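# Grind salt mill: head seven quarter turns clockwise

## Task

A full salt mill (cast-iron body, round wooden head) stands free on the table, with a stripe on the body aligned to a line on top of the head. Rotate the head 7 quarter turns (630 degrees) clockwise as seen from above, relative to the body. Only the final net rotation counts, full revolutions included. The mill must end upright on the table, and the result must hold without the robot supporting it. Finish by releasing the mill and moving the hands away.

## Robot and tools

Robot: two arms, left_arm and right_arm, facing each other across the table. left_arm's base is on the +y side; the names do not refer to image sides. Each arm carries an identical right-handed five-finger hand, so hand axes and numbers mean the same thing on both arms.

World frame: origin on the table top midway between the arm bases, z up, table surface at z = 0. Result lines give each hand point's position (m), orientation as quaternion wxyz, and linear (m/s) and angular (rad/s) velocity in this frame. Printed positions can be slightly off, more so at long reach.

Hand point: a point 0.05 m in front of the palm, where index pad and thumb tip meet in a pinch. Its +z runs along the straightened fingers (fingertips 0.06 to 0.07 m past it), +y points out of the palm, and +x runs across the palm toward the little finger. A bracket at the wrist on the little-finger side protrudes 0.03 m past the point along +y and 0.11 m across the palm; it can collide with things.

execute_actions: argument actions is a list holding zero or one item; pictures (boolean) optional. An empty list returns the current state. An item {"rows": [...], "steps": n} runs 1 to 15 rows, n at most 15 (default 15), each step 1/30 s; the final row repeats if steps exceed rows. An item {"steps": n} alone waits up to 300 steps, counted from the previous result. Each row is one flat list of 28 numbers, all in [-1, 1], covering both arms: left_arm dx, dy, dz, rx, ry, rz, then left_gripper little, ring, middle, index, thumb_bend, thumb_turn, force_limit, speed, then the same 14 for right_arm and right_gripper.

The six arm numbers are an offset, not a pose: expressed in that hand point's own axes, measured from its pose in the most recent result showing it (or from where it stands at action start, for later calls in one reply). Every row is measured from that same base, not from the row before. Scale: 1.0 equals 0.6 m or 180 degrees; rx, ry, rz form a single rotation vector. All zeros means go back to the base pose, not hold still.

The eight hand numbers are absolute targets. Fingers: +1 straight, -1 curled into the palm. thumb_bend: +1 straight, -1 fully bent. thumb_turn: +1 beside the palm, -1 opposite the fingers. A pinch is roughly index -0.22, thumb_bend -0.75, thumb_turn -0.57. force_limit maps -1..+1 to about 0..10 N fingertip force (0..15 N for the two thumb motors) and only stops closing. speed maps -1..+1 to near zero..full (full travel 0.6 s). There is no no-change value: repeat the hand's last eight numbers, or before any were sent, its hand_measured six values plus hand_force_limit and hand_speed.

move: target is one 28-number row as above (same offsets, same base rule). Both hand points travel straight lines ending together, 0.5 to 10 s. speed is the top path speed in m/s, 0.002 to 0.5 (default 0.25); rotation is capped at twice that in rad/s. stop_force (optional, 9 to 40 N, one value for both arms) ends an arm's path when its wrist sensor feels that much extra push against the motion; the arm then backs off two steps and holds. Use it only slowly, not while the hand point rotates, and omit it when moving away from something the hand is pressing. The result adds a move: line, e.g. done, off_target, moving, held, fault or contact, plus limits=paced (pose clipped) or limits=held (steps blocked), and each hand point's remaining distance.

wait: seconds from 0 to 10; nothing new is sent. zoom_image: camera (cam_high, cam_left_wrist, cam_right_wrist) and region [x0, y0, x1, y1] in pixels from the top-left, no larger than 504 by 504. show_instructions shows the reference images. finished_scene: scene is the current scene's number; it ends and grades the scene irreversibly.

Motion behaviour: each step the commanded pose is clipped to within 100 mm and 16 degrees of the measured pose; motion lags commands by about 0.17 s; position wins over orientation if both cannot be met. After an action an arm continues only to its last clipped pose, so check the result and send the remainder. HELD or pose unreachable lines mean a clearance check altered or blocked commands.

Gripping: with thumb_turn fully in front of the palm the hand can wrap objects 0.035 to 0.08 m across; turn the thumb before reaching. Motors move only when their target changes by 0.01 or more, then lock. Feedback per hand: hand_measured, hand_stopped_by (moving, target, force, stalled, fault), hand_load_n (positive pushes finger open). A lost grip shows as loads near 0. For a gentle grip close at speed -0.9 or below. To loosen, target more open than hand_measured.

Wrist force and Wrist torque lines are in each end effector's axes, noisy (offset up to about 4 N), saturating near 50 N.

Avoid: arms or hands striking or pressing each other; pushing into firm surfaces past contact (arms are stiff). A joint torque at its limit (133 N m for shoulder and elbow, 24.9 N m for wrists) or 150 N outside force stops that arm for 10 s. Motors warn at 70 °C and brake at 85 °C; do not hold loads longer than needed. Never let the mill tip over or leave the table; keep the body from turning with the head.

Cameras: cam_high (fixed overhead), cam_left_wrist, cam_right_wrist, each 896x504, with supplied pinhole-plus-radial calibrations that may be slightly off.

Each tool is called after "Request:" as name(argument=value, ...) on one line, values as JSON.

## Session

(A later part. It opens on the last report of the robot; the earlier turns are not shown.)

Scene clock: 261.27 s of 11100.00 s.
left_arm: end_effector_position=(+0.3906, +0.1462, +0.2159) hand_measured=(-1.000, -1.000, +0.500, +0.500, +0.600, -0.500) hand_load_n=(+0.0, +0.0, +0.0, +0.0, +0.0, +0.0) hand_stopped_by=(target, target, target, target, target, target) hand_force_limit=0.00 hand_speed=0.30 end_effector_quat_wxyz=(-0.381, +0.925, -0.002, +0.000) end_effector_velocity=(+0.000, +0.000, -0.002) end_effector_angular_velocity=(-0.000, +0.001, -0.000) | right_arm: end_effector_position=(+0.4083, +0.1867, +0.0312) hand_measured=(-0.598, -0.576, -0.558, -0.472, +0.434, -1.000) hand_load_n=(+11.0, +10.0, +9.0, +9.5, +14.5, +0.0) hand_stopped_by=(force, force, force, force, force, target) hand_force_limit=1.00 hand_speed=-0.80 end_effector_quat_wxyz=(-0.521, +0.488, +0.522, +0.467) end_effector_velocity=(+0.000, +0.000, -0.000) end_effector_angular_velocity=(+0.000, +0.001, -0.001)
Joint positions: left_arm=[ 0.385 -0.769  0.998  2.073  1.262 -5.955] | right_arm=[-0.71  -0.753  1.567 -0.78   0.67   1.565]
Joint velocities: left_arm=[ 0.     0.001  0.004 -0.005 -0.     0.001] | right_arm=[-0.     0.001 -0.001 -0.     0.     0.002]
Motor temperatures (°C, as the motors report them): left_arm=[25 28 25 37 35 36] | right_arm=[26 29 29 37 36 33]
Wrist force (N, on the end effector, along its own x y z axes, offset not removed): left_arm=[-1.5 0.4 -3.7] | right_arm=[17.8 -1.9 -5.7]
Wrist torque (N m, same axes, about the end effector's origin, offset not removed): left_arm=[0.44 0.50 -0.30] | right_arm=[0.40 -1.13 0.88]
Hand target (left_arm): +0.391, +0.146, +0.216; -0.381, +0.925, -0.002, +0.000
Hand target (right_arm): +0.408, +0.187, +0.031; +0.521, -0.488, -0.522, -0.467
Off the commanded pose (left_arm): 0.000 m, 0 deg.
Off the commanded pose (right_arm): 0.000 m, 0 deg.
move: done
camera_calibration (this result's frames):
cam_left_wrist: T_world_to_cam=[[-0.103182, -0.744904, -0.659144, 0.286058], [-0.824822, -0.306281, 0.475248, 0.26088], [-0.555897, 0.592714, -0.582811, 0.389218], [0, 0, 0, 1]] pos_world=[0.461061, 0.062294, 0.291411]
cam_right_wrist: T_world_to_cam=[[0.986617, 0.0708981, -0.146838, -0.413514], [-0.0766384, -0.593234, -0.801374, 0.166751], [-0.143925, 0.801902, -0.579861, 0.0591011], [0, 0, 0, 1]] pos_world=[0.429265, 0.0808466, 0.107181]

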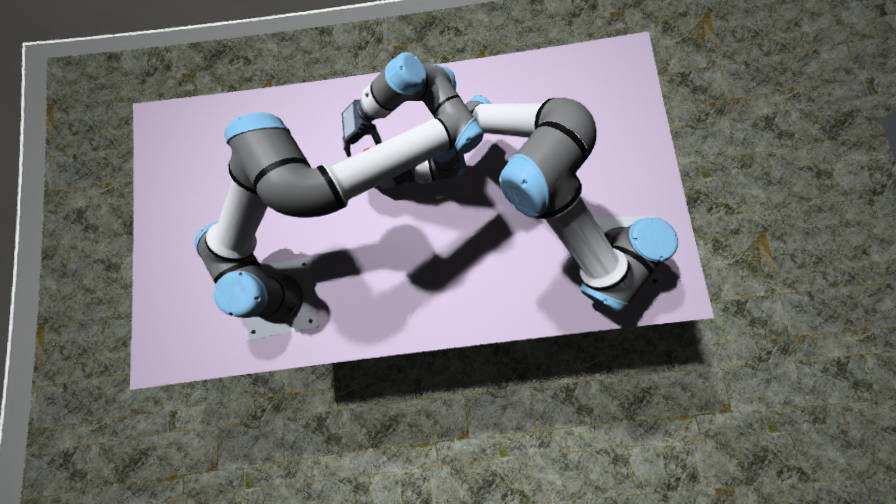

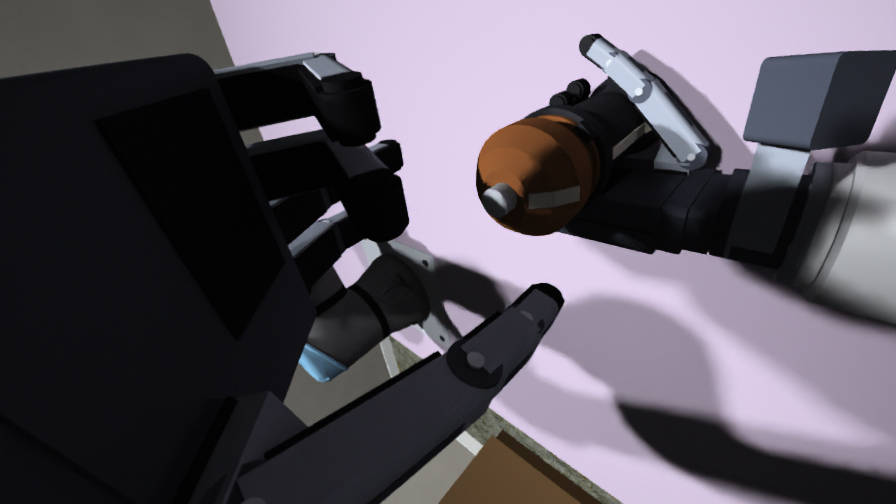

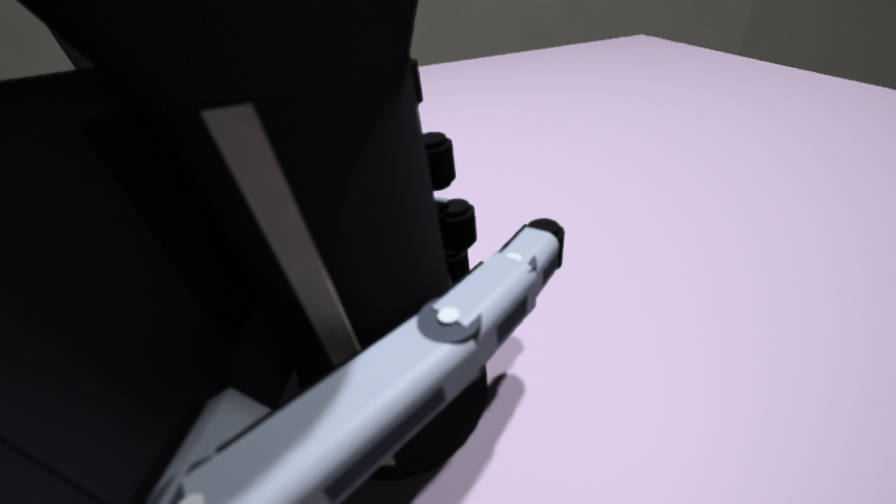

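Request:
move(target=[0.0007,0.0733,0.0703,0,0,0,-1,-1,0.5,0.5,0.6,-0.5,0,0.3, 0,0,0,0,0,0,-1,-1,-1,-1,-1,-1,1,-0.8], speed=0.06, stop_force=12)

Request:
move(target=[0,0,0,0,0,0,-1,-1,-1,-1,-1,-0.5,1,-0.65, 0,0,0,0,0,0,-1,-1,-1,-1,-1,-1,1,-0.8], speed=0.02)

Scene clock: 348.27 s of 11100.00 s.
left_arm: end_effector_position=(+0.3909, +0.1447, +0.1553) hand_measured=(-1.000, -1.000, +0.500, +0.500, +0.600, -0.500) hand_load_n=(+0.0, +0.0, +0.0, +0.0, +0.0, +0.0) hand_stopped_by=(target, target, target, target, target, target) hand_force_limit=0.00 hand_speed=0.30 end_effector_quat_wxyz=(-0.381, +0.925, -0.002, +0.000) end_effector_velocity=(-0.000, -0.000, -0.003) end_effector_angular_velocity=(+0.000, -0.000, -0.000) | right_arm: end_effector_position=(+0.4083, +0.1866, +0.0311) hand_measured=(-0.598, -0.576, -0.558, -0.472, +0.434, -1.000) hand_load_n=(+11.0, +10.0, +9.0, +9.5, +14.5, -0.5) hand_stopped_by=(force, force, force, force, force, target) hand_force_limit=1.00 hand_speed=-0.80 end_effector_quat_wxyz=(-0.521, +0.488, +0.522, +0.467) end_effector_velocity=(-0.000, +0.000, +0.000) end_effector_angular_velocity=(-0.000, -0.001, +0.000)
Joint positions: left_arm=[ 0.385 -0.718  1.066  1.954  1.262 -5.955] | right_arm=[-0.71  -0.753  1.567 -0.78   0.67   1.565]
Joint velocities: left_arm=[-0.001  0.003  0.002 -0.004  0.    -0.   ] | right_arm=[ 0.    -0.     0.     0.    -0.    -0.001]
Motor temperatures (°C, as the motors report them): left_arm=[25 28 25 37 35 36] | right_arm=[26 29 29 37 36 33]
Wrist force (N, on the end effector, along its own x y z axes, offset not removed): left_arm=[0.9 1.9 -3.8] | right_arm=[18.7 -1.8 -5.4]
Wrist torque (N m, same axes, about the end effector's origin, offset not removed): left_arm=[0.72 -0.01 0.00] | right_arm=[0.11 -1.12 0.91]
Hand target (left_arm): +0.391, +0.145, +0.155; -0.381, +0.925, -0.002, +0.000
Hand target (right_arm): +0.408, +0.187, +0.031; +0.521, -0.488, -0.522, -0.467
Off the commanded pose (left_arm): 0.000 m, 0 deg.
Off the commanded pose (right_arm): 0.000 m, 0 deg.
After step 90, 82.53 s passed at rest.
move: done
camera_calibration (this result's frames):
cam_left_wrist: T_world_to_cam=[[-0.103179, -0.744905, -0.659144, 0.24501], [-0.824814, -0.306292, 0.475255, 0.289524], [-0.55591, 0.592708, -0.582805, 0.354954], [0, 0, 0, 1]] pos_world=[0.461405, 0.060804, 0.230768]
cam_right_wrist: T_world_to_cam=[[0.986609, 0.0708909, -0.146895, -0.413509], [-0.0766817, -0.593275, -0.801339, 0.166721], [-0.143957, 0.801872, -0.579895, 0.0590885], [0, 0, 0, 1]] pos_world=[0.429262, 0.0808438, 0.107122]

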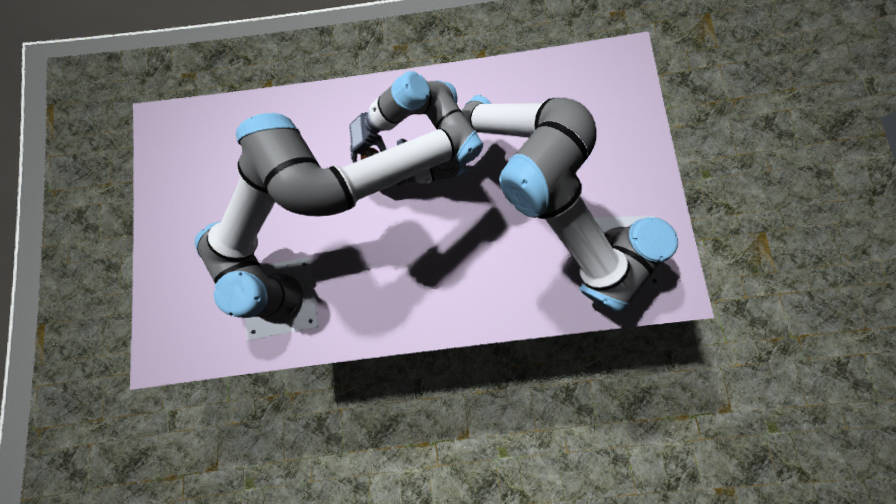

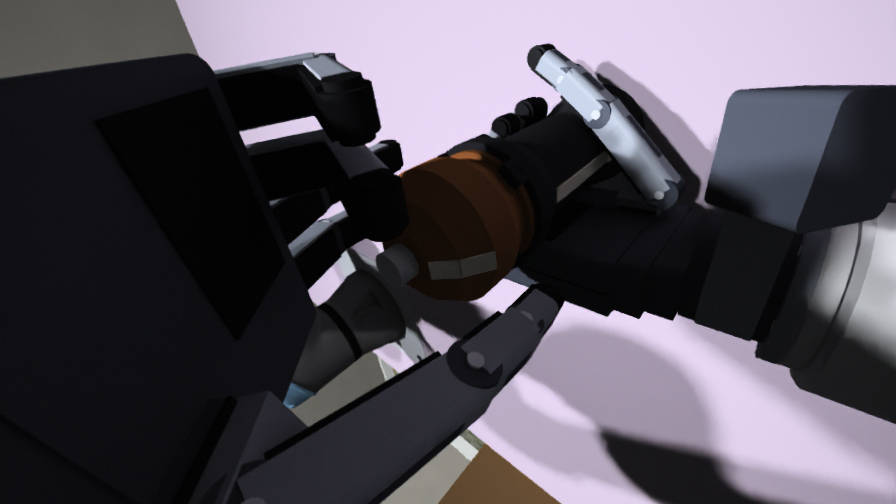

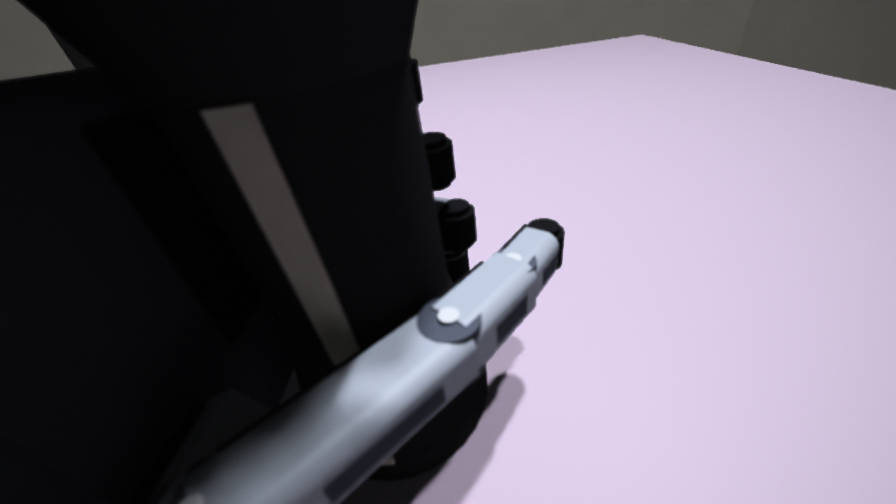

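Scene clock: 349.83 s of 11100.00 s.
left_arm: end_effector_position=(+0.3909, +0.1447, +0.1553) hand_measured=(-1.000, -1.000, +0.226, +0.272, +0.166, -0.500) hand_load_n=(+0.0, +0.0, +14.0, +10.5, +14.0, +1.5) hand_stopped_by=(target, target, force, force, force, target) hand_force_limit=1.00 hand_speed=-0.65 end_effector_quat_wxyz=(-0.381, +0.925, -0.002, +0.000) end_effector_velocity=(-0.000, +0.000, +0.000) end_effector_angular_velocity=(+0.001, +0.001, +0.000) | right_arm: end_effector_position=(+0.4083, +0.1867, +0.0312) hand_measured=(-0.598, -0.576, -0.558, -0.472, +0.434, -1.000) hand_load_n=(+7.5, +7.0, +7.0, +9.0, +15.0, -0.5) hand_stopped_by=(force, force, force, force, force, target) hand_force_limit=1.00 hand_speed=-0.80 end_effector_quat_wxyz=(-0.521, +0.488, +0.522, +0.467) end_effector_velocity=(-0.001, -0.000, -0.000) end_effector_angular_velocity=(-0.001, -0.000, +0.001)
Joint positions: left_arm=[ 0.385 -0.718  1.066  1.954  1.262 -5.955] | right_arm=[-0.71  -0.753  1.567 -0.78   0.67   1.565]
Joint velocities: left_arm=[-0.     0.     0.     0.001  0.    -0.   ] | right_arm=[ 0.     0.     0.001  0.    -0.001 -0.001]
Motor temperatures (°C, as the motors report them): left_arm=[25 28 25 37 35 36] | right_arm=[26 29 29 37 36 33]
Wrist force (N, on the end effector, along its own x y z axes, offset not removed): left_arm=[-3.9 -8.3 6.6] | right_arm=[23.5 -2.4 -22.5]
Wrist torque (N m, same axes, about the end effector's origin, offset not removed): left_arm=[0.99 0.40 -0.42] | right_arm=[0.58 -0.37 0.92]
Hand target (left_arm): +0.391, +0.145, +0.155; -0.381, +0.925, -0.002, +0.000
Hand target (right_arm): +0.408, +0.187, +0.031; +0.521, -0.488, -0.522, -0.467
Off the commanded pose (left_arm): 0.000 m, 0 deg.
Off the commanded pose (right_arm): 0.000 m, 0 deg.
move: done
camera_calibration (this result's frames):
cam_left_wrist: T_world_to_cam=[[-0.103162, -0.744942, -0.659105, 0.244987], [-0.824827, -0.306263, 0.47525, 0.289532], [-0.555893, 0.592675, -0.582854, 0.354962], [0, 0, 0, 1]] pos_world=[0.461408, 0.060797, 0.230763]
cam_right_wrist: T_world_to_cam=[[0.986616, 0.0708977, -0.146841, -0.413514], [-0.0766407, -0.593236, -0.801372, 0.166747], [-0.143927, 0.8019, -0.579863, 0.0590983], [0, 0, 0, 1]] pos_world=[0.429265, 0.0808465, 0.107174]

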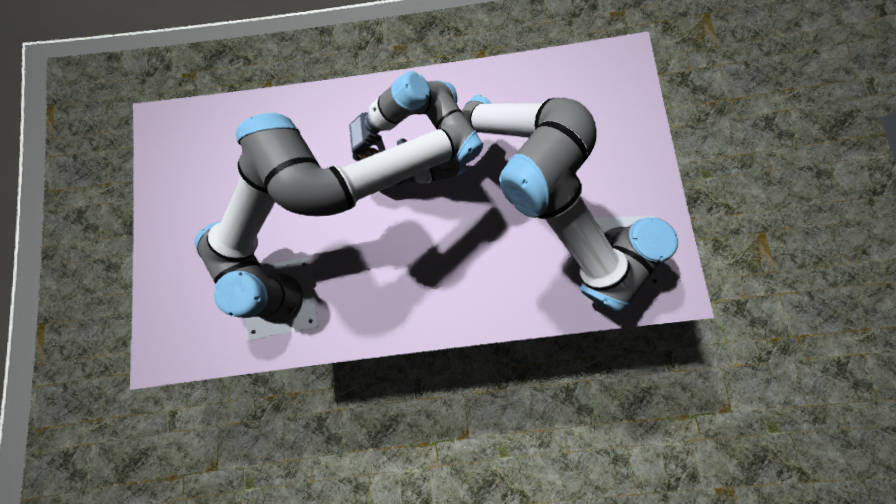

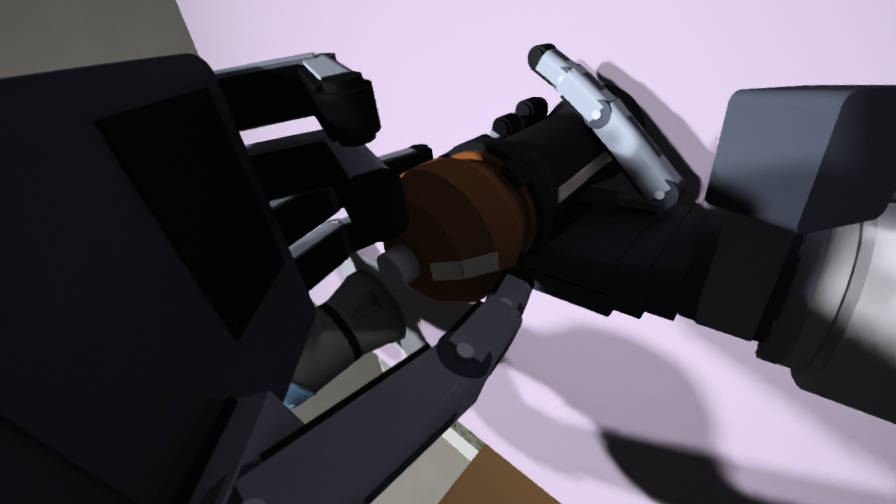

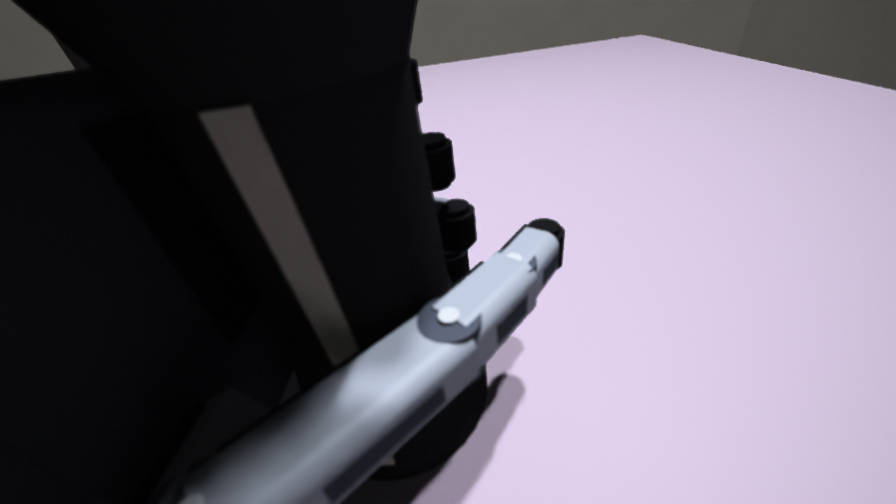

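Request:
move(target=[0.0005,-0.0045,0.0038,0,0.3524,0.3547,-1,-1,-1,-1,-1,-0.5,1,-0.65, 0,0,0,0,0,0,-1,-1,-1,-1,-1,-1,1,-0.8], speed=0.5)

Scene clock: 383.57 s of 11100.00 s.
left_arm: end_effector_position=(+0.3912, +0.1481, +0.1559) hand_measured=(-1.000, -1.000, +0.224, +0.272, +0.170, -0.500) hand_load_n=(+0.0, +0.0, +6.5, +8.5, +18.5, -9.0) hand_stopped_by=(target, target, force, force, force, target) hand_force_limit=1.00 hand_speed=-0.65 end_effector_quat_wxyz=(-0.270, +0.653, -0.654, +0.270) end_effector_velocity=(-0.000, +0.001, -0.000) end_effector_angular_velocity=(-0.004, +0.005, -0.012) | right_arm: end_effector_position=(+0.4083, +0.1866, +0.0311) hand_measured=(-0.598, -0.576, -0.558, -0.472, +0.434, -1.000) hand_load_n=(+10.5, +10.0, +9.0, +10.0, +14.5, -1.0) hand_stopped_by=(force, force, force, force, force, target) hand_force_limit=1.00 hand_speed=-0.80 end_effector_quat_wxyz=(-0.521, +0.488, +0.522, +0.467) end_effector_velocity=(+0.000, +0.000, +0.000) end_effector_angular_velocity=(+0.000, +0.001, -0.000)
Joint positions: left_arm=[ 0.152 -1.166  1.579  0.953  0.81  -4.419] | right_arm=[-0.711 -0.753  1.567 -0.78   0.67   1.565]
Joint velocities: left_arm=[ 0.003 -0.008  0.006 -0.014  0.008  0.019] | right_arm=[ 0.     0.001 -0.001  0.     0.     0.001]
Motor temperatures (°C, as the motors report them): left_arm=[25 28 25 37 35 36] | right_arm=[26 29 29 37 36 33]
Wrist force (N, on the end effector, along its own x y z axes, offset not removed): left_arm=[3.5 -2.9 -10.8] | right_arm=[14.7 10.4 8.2]
Wrist torque (N m, same axes, about the end effector's origin, offset not removed): left_arm=[0.74 -0.14 -0.65] | right_arm=[-0.38 -1.18 1.37]
Hand target (left_arm): +0.391, +0.148, +0.156; -0.269, +0.653, -0.654, +0.270
Hand target (right_arm): +0.408, +0.187, +0.031; +0.521, -0.488, -0.522, -0.467
Off the commanded pose (left_arm): 0.000 m, 0 deg.
Off the commanded pose (right_arm): 0.000 m, 0 deg.
After step 90, 28.37 s passed at rest.
move: done
camera_calibration (this result's frames):
cam_left_wrist: T_world_to_cam=[[-0.744737, 0.101098, -0.659656, 0.373713], [-0.308827, 0.824044, 0.47495, -0.0786753], [0.591602, 0.557432, -0.582475, -0.0902971], [0, 0, 0, 1]] pos_world=[0.307441, 0.077385, 0.231293]
cam_right_wrist: T_world_to_cam=[[0.986607, 0.0709023, -0.146902, -0.413507], [-0.0766802, -0.593278, -0.801338, 0.166719], [-0.14397, 0.801869, -0.579895, 0.0590934], [0, 0, 0, 1]] pos_world=[0.429261, 0.0808443, 0.107122]

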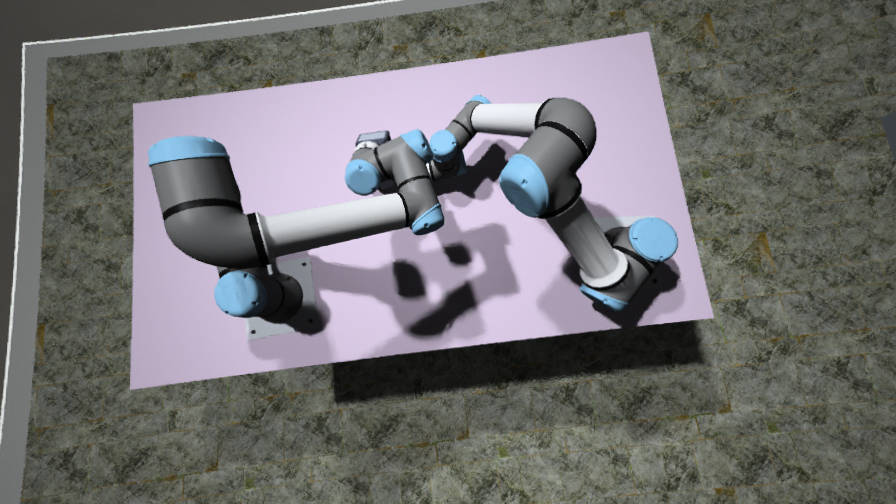

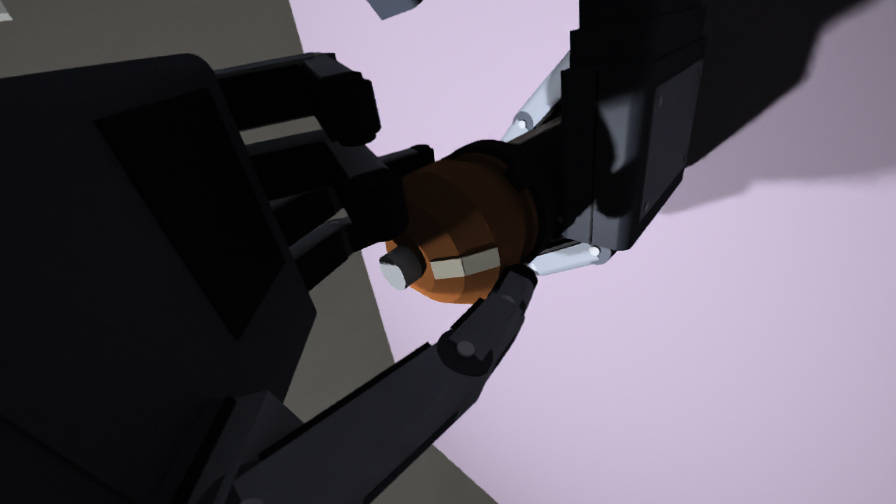

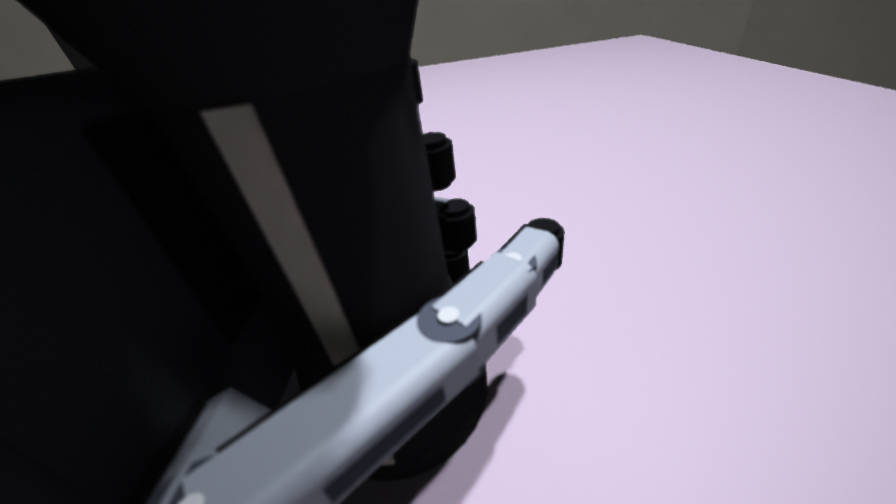

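Request:
move(target=[0.00255,-0.0021,0.0010,0,0.5364,0.5399,-1,-1,-1,-1,-1,-0.5,1,-0.65, 0,0,0,0,0,0,-1,-1,-1,-1,-1,-1,1,-0.8], speed=0.5)

Request:
move(target=[0.0018,-0.0025,0.0018,0,0.5364,0.5399,-1,-1,-1,-1,-1,-0.5,1,-0.65, 0,0,0,0,0,0,-1,-1,-1,-1,-1,-1,1,-0.8], speed=0.5)

Scene clock: 417.87 s of 11100.00 s.
left_arm: end_effector_position=(+0.3926, +0.1466, +0.1560) hand_measured=(-1.000, -1.000, +0.224, +0.272, +0.172, -0.500) hand_load_n=(+0.0, +0.0, +2.5, +6.5, +19.5, -6.0) hand_stopped_by=(target, target, force, force, force, target) hand_force_limit=1.00 hand_speed=-0.65 end_effector_quat_wxyz=(-0.151, +0.368, +0.848, -0.349) end_effector_velocity=(-0.000, +0.000, -0.000) end_effector_angular_velocity=(+0.005, +0.004, -0.015) | right_arm: end_effector_position=(+0.4083, +0.1866, +0.0311) hand_measured=(-0.600, -0.576, -0.558, -0.472, +0.434, -1.000) hand_load_n=(+2.5, +4.0, +5.5, +10.0, +16.0, -2.0) hand_stopped_by=(force, force, force, force, force, target) hand_force_limit=1.00 hand_speed=-0.80 end_effector_quat_wxyz=(-0.521, +0.488, +0.522, +0.467) end_effector_velocity=(+0.000, +0.000, +0.001) end_effector_angular_velocity=(+0.001, -0.002, +0.000)
Joint positions: left_arm=[ 0.718 -1.031  1.433  1.193  2.352 -1.535] | right_arm=[-0.711 -0.753  1.567 -0.78   0.67   1.565]
Joint velocities: left_arm=[ 0.001  0.009 -0.008  0.021 -0.001  0.022] | right_arm=[-0.    -0.    -0.001 -0.    -0.    -0.001]
Motor temperatures (°C, as the motors report them): left_arm=[25 28 25 37 35 36] | right_arm=[26 29 29 37 36 33]
Wrist force (N, on the end effector, along its own x y z axes, offset not removed): left_arm=[0.1 -2.7 -28.3] | right_arm=[25.9 -7.8 -20.4]
Wrist torque (N m, same axes, about the end effector's origin, offset not removed): left_arm=[0.17 -0.09 -0.27] | right_arm=[-0.08 -0.78 -0.14]
Hand target (left_arm): +0.393, +0.147, +0.156; -0.152, +0.369, +0.848, -0.349
Hand target (right_arm): +0.408, +0.187, +0.031; +0.521, -0.488, -0.522, -0.467
Off the commanded pose (left_arm): 0.000 m, 0 deg.
Off the commanded pose (right_arm): 0.000 m, 0 deg.
After step 90, 28.10 s passed at rest.
move: done
camera_calibration (this result's frames):
cam_left_wrist: T_world_to_cam=[[0.613927, 0.435473, -0.658374, -0.207683], [0.787756, -0.391181, 0.475834, -0.329641], [-0.05033, -0.810765, -0.583203, 0.362548], [0, 0, 0, 1]] pos_world=[0.405426, 0.255433, 0.231561]
cam_right_wrist: T_world_to_cam=[[0.986604, 0.0709004, -0.146924, -0.413511], [-0.0766953, -0.5933, -0.80132, 0.166699], [-0.143984, 0.801853, -0.579914, 0.0590923], [0, 0, 0, 1]] pos_world=[0.429265, 0.0808374, 0.107093]

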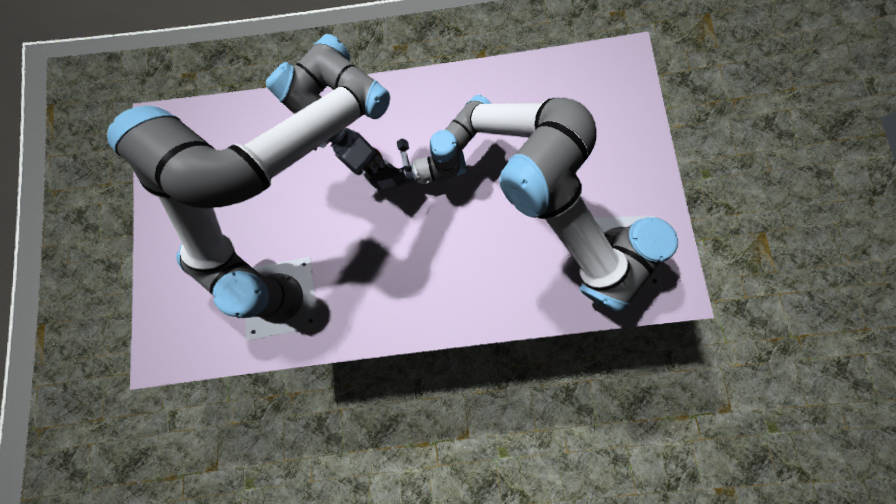

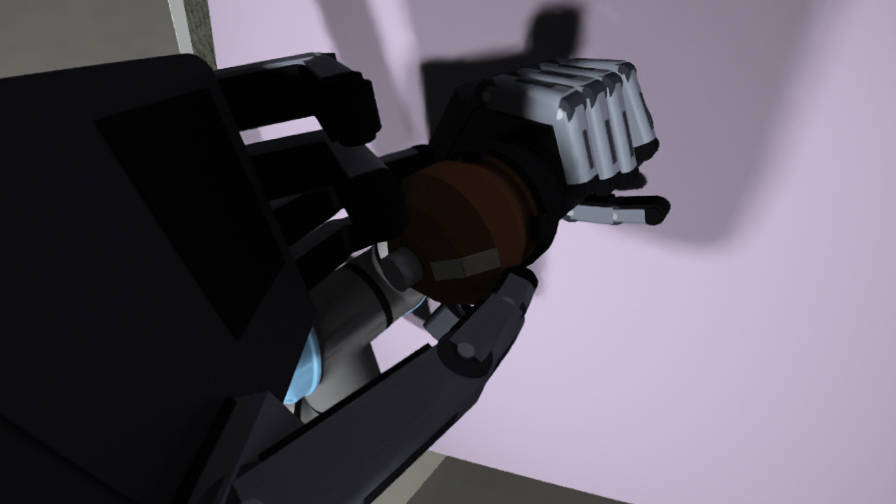

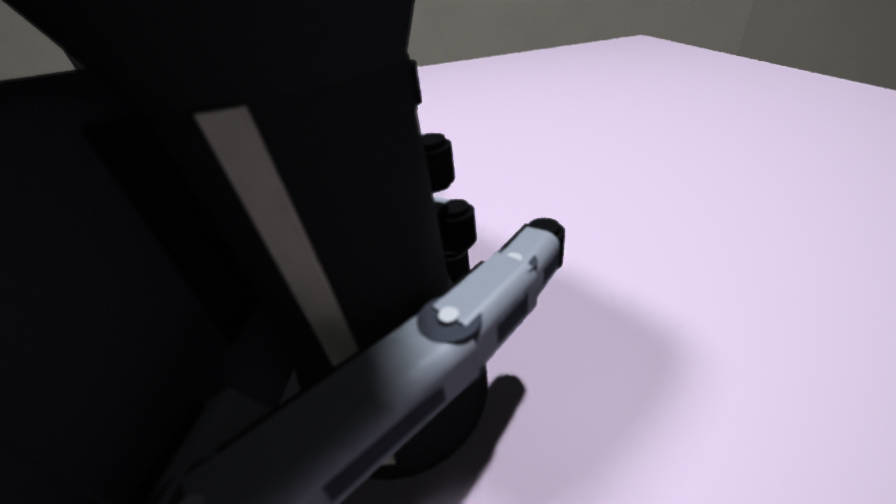

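Scene clock: 420.93 s of 11100.00 s.
left_arm: end_effector_position=(+0.3905, +0.1461, +0.1565) hand_measured=(-1.000, -1.000, +0.224, +0.272, +0.172, -0.502) hand_load_n=(+0.0, +0.0, +7.5, +8.5, +19.5, -16.0) hand_stopped_by=(target, target, force, force, force, target) hand_force_limit=1.00 hand_speed=-0.65 end_effector_quat_wxyz=(-0.381, +0.924, -0.031, +0.013) end_effector_velocity=(-0.000, +0.000, -0.000) end_effector_angular_velocity=(-0.003, +0.001, -0.015) | right_arm: end_effector_position=(+0.4083, +0.1866, +0.0311) hand_measured=(-0.600, -0.576, -0.558, -0.472, +0.434, -1.000) hand_load_n=(+7.0, +7.5, +8.0, +10.5, +14.5, -5.0) hand_stopped_by=(force, force, force, force, force, target) hand_force_limit=1.00 hand_speed=-0.80 end_effector_quat_wxyz=(-0.521, +0.488, +0.522, +0.467) end_effector_velocity=(-0.000, +0.000, +0.000) end_effector_angular_velocity=(+0.000, -0.001, +0.000)
Joint positions: left_arm=[ 0.37  -0.732  1.085  1.935  1.228  0.367] | right_arm=[-0.711 -0.753  1.567 -0.78   0.67   1.565]
Joint velocities: left_arm=[-0.002 -0.004  0.004 -0.007 -0.007  0.011] | right_arm=[ 0.    -0.    -0.     0.    -0.    -0.001]
Motor temperatures (°C, as the motors report them): left_arm=[25 28 25 37 35 36] | right_arm=[26 29 29 37 36 33]
Wrist force (N, on the end effector, along its own x y z axes, offset not removed): left_arm=[11.1 0.0 -10.9] | right_arm=[10.7 -6.1 11.7]
Wrist torque (N m, same axes, about the end effector's origin, offset not removed): left_arm=[1.20 0.32 -0.82] | right_arm=[-0.89 -1.70 -0.78]
Hand target (left_arm): +0.390, +0.146, +0.156; -0.381, +0.924, -0.032, +0.013
Hand target (right_arm): +0.408, +0.187, +0.031; +0.521, -0.488, -0.522, -0.467
Off the commanded pose (left_arm): 0.000 m, 0 deg.
Off the commanded pose (right_arm): 0.000 m, 0 deg.
move: done
camera_calibration (this result's frames):
cam_left_wrist: T_world_to_cam=[[-0.15029, -0.736668, -0.659343, 0.264007], [-0.843353, -0.252498, 0.474343, 0.288557], [-0.515916, 0.627348, -0.583323, 0.333981], [0, 0, 0, 1]] pos_world=[0.455339, 0.0578235, 0.232015]
cam_right_wrist: T_world_to_cam=[[0.986602, 0.0708829, -0.146942, -0.413511], [-0.0767183, -0.593312, -0.801308, 0.166694], [-0.143982, 0.801845, -0.579925, 0.0590846], [0, 0, 0, 1]] pos_world=[0.429266, 0.0808357, 0.107076]

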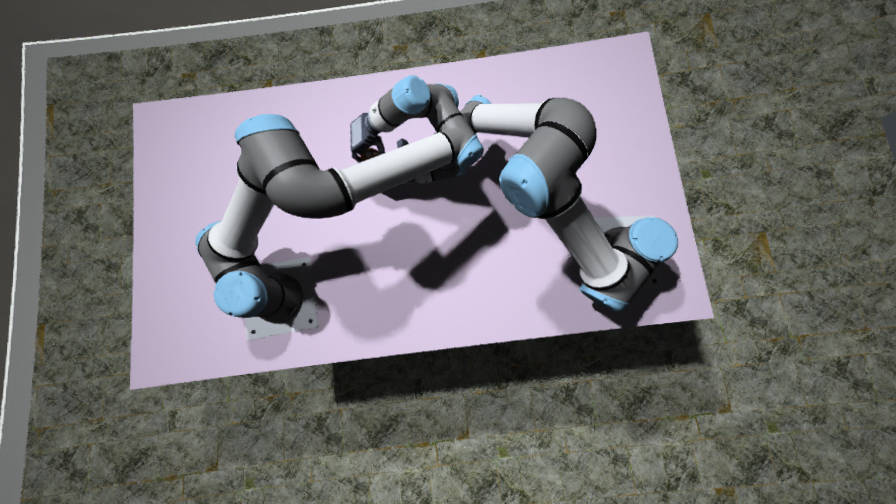

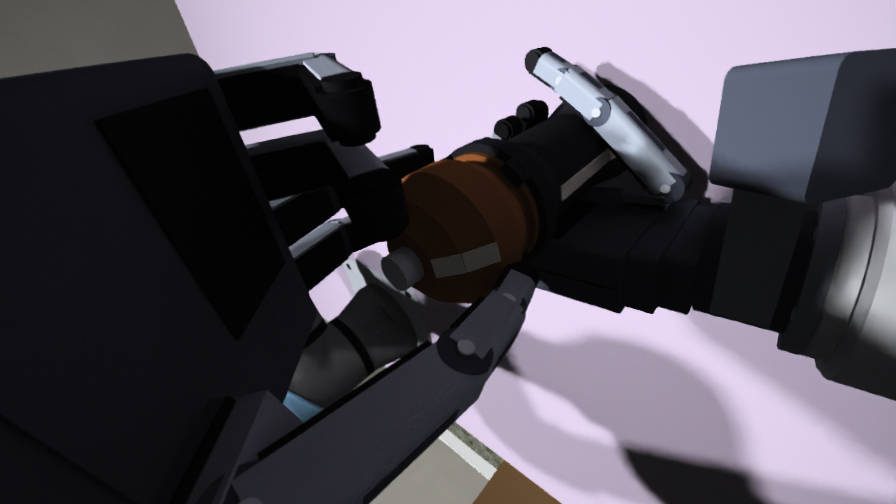

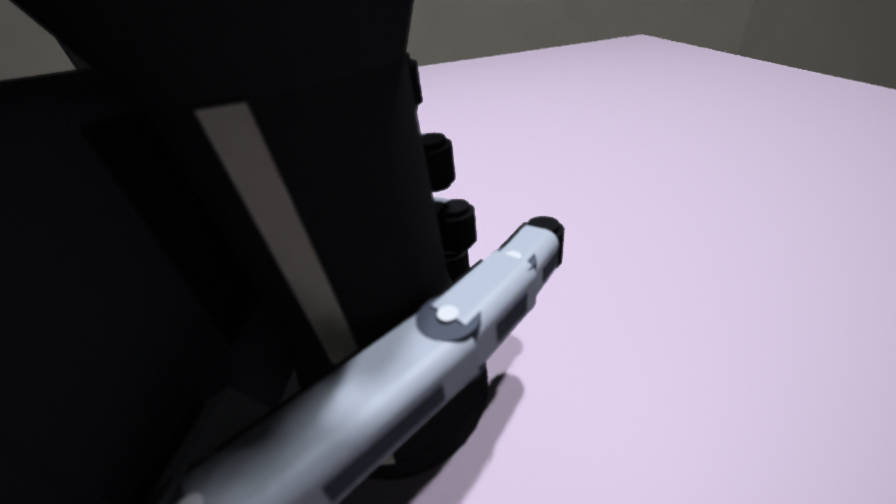

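Request:
zoom_image(camera="cam_left_wrist", region=[370, 130, 630, 320])

Region (370, 130, 630, 320) of cam_left_wrist's 896x504 image, scaled by 1.938, with more detail than that image has; it fills the top 368 rows of this view, and the rest is white.

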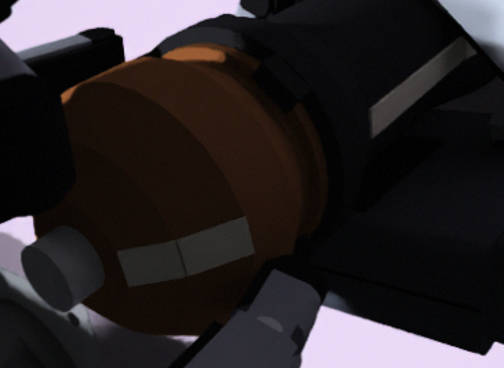

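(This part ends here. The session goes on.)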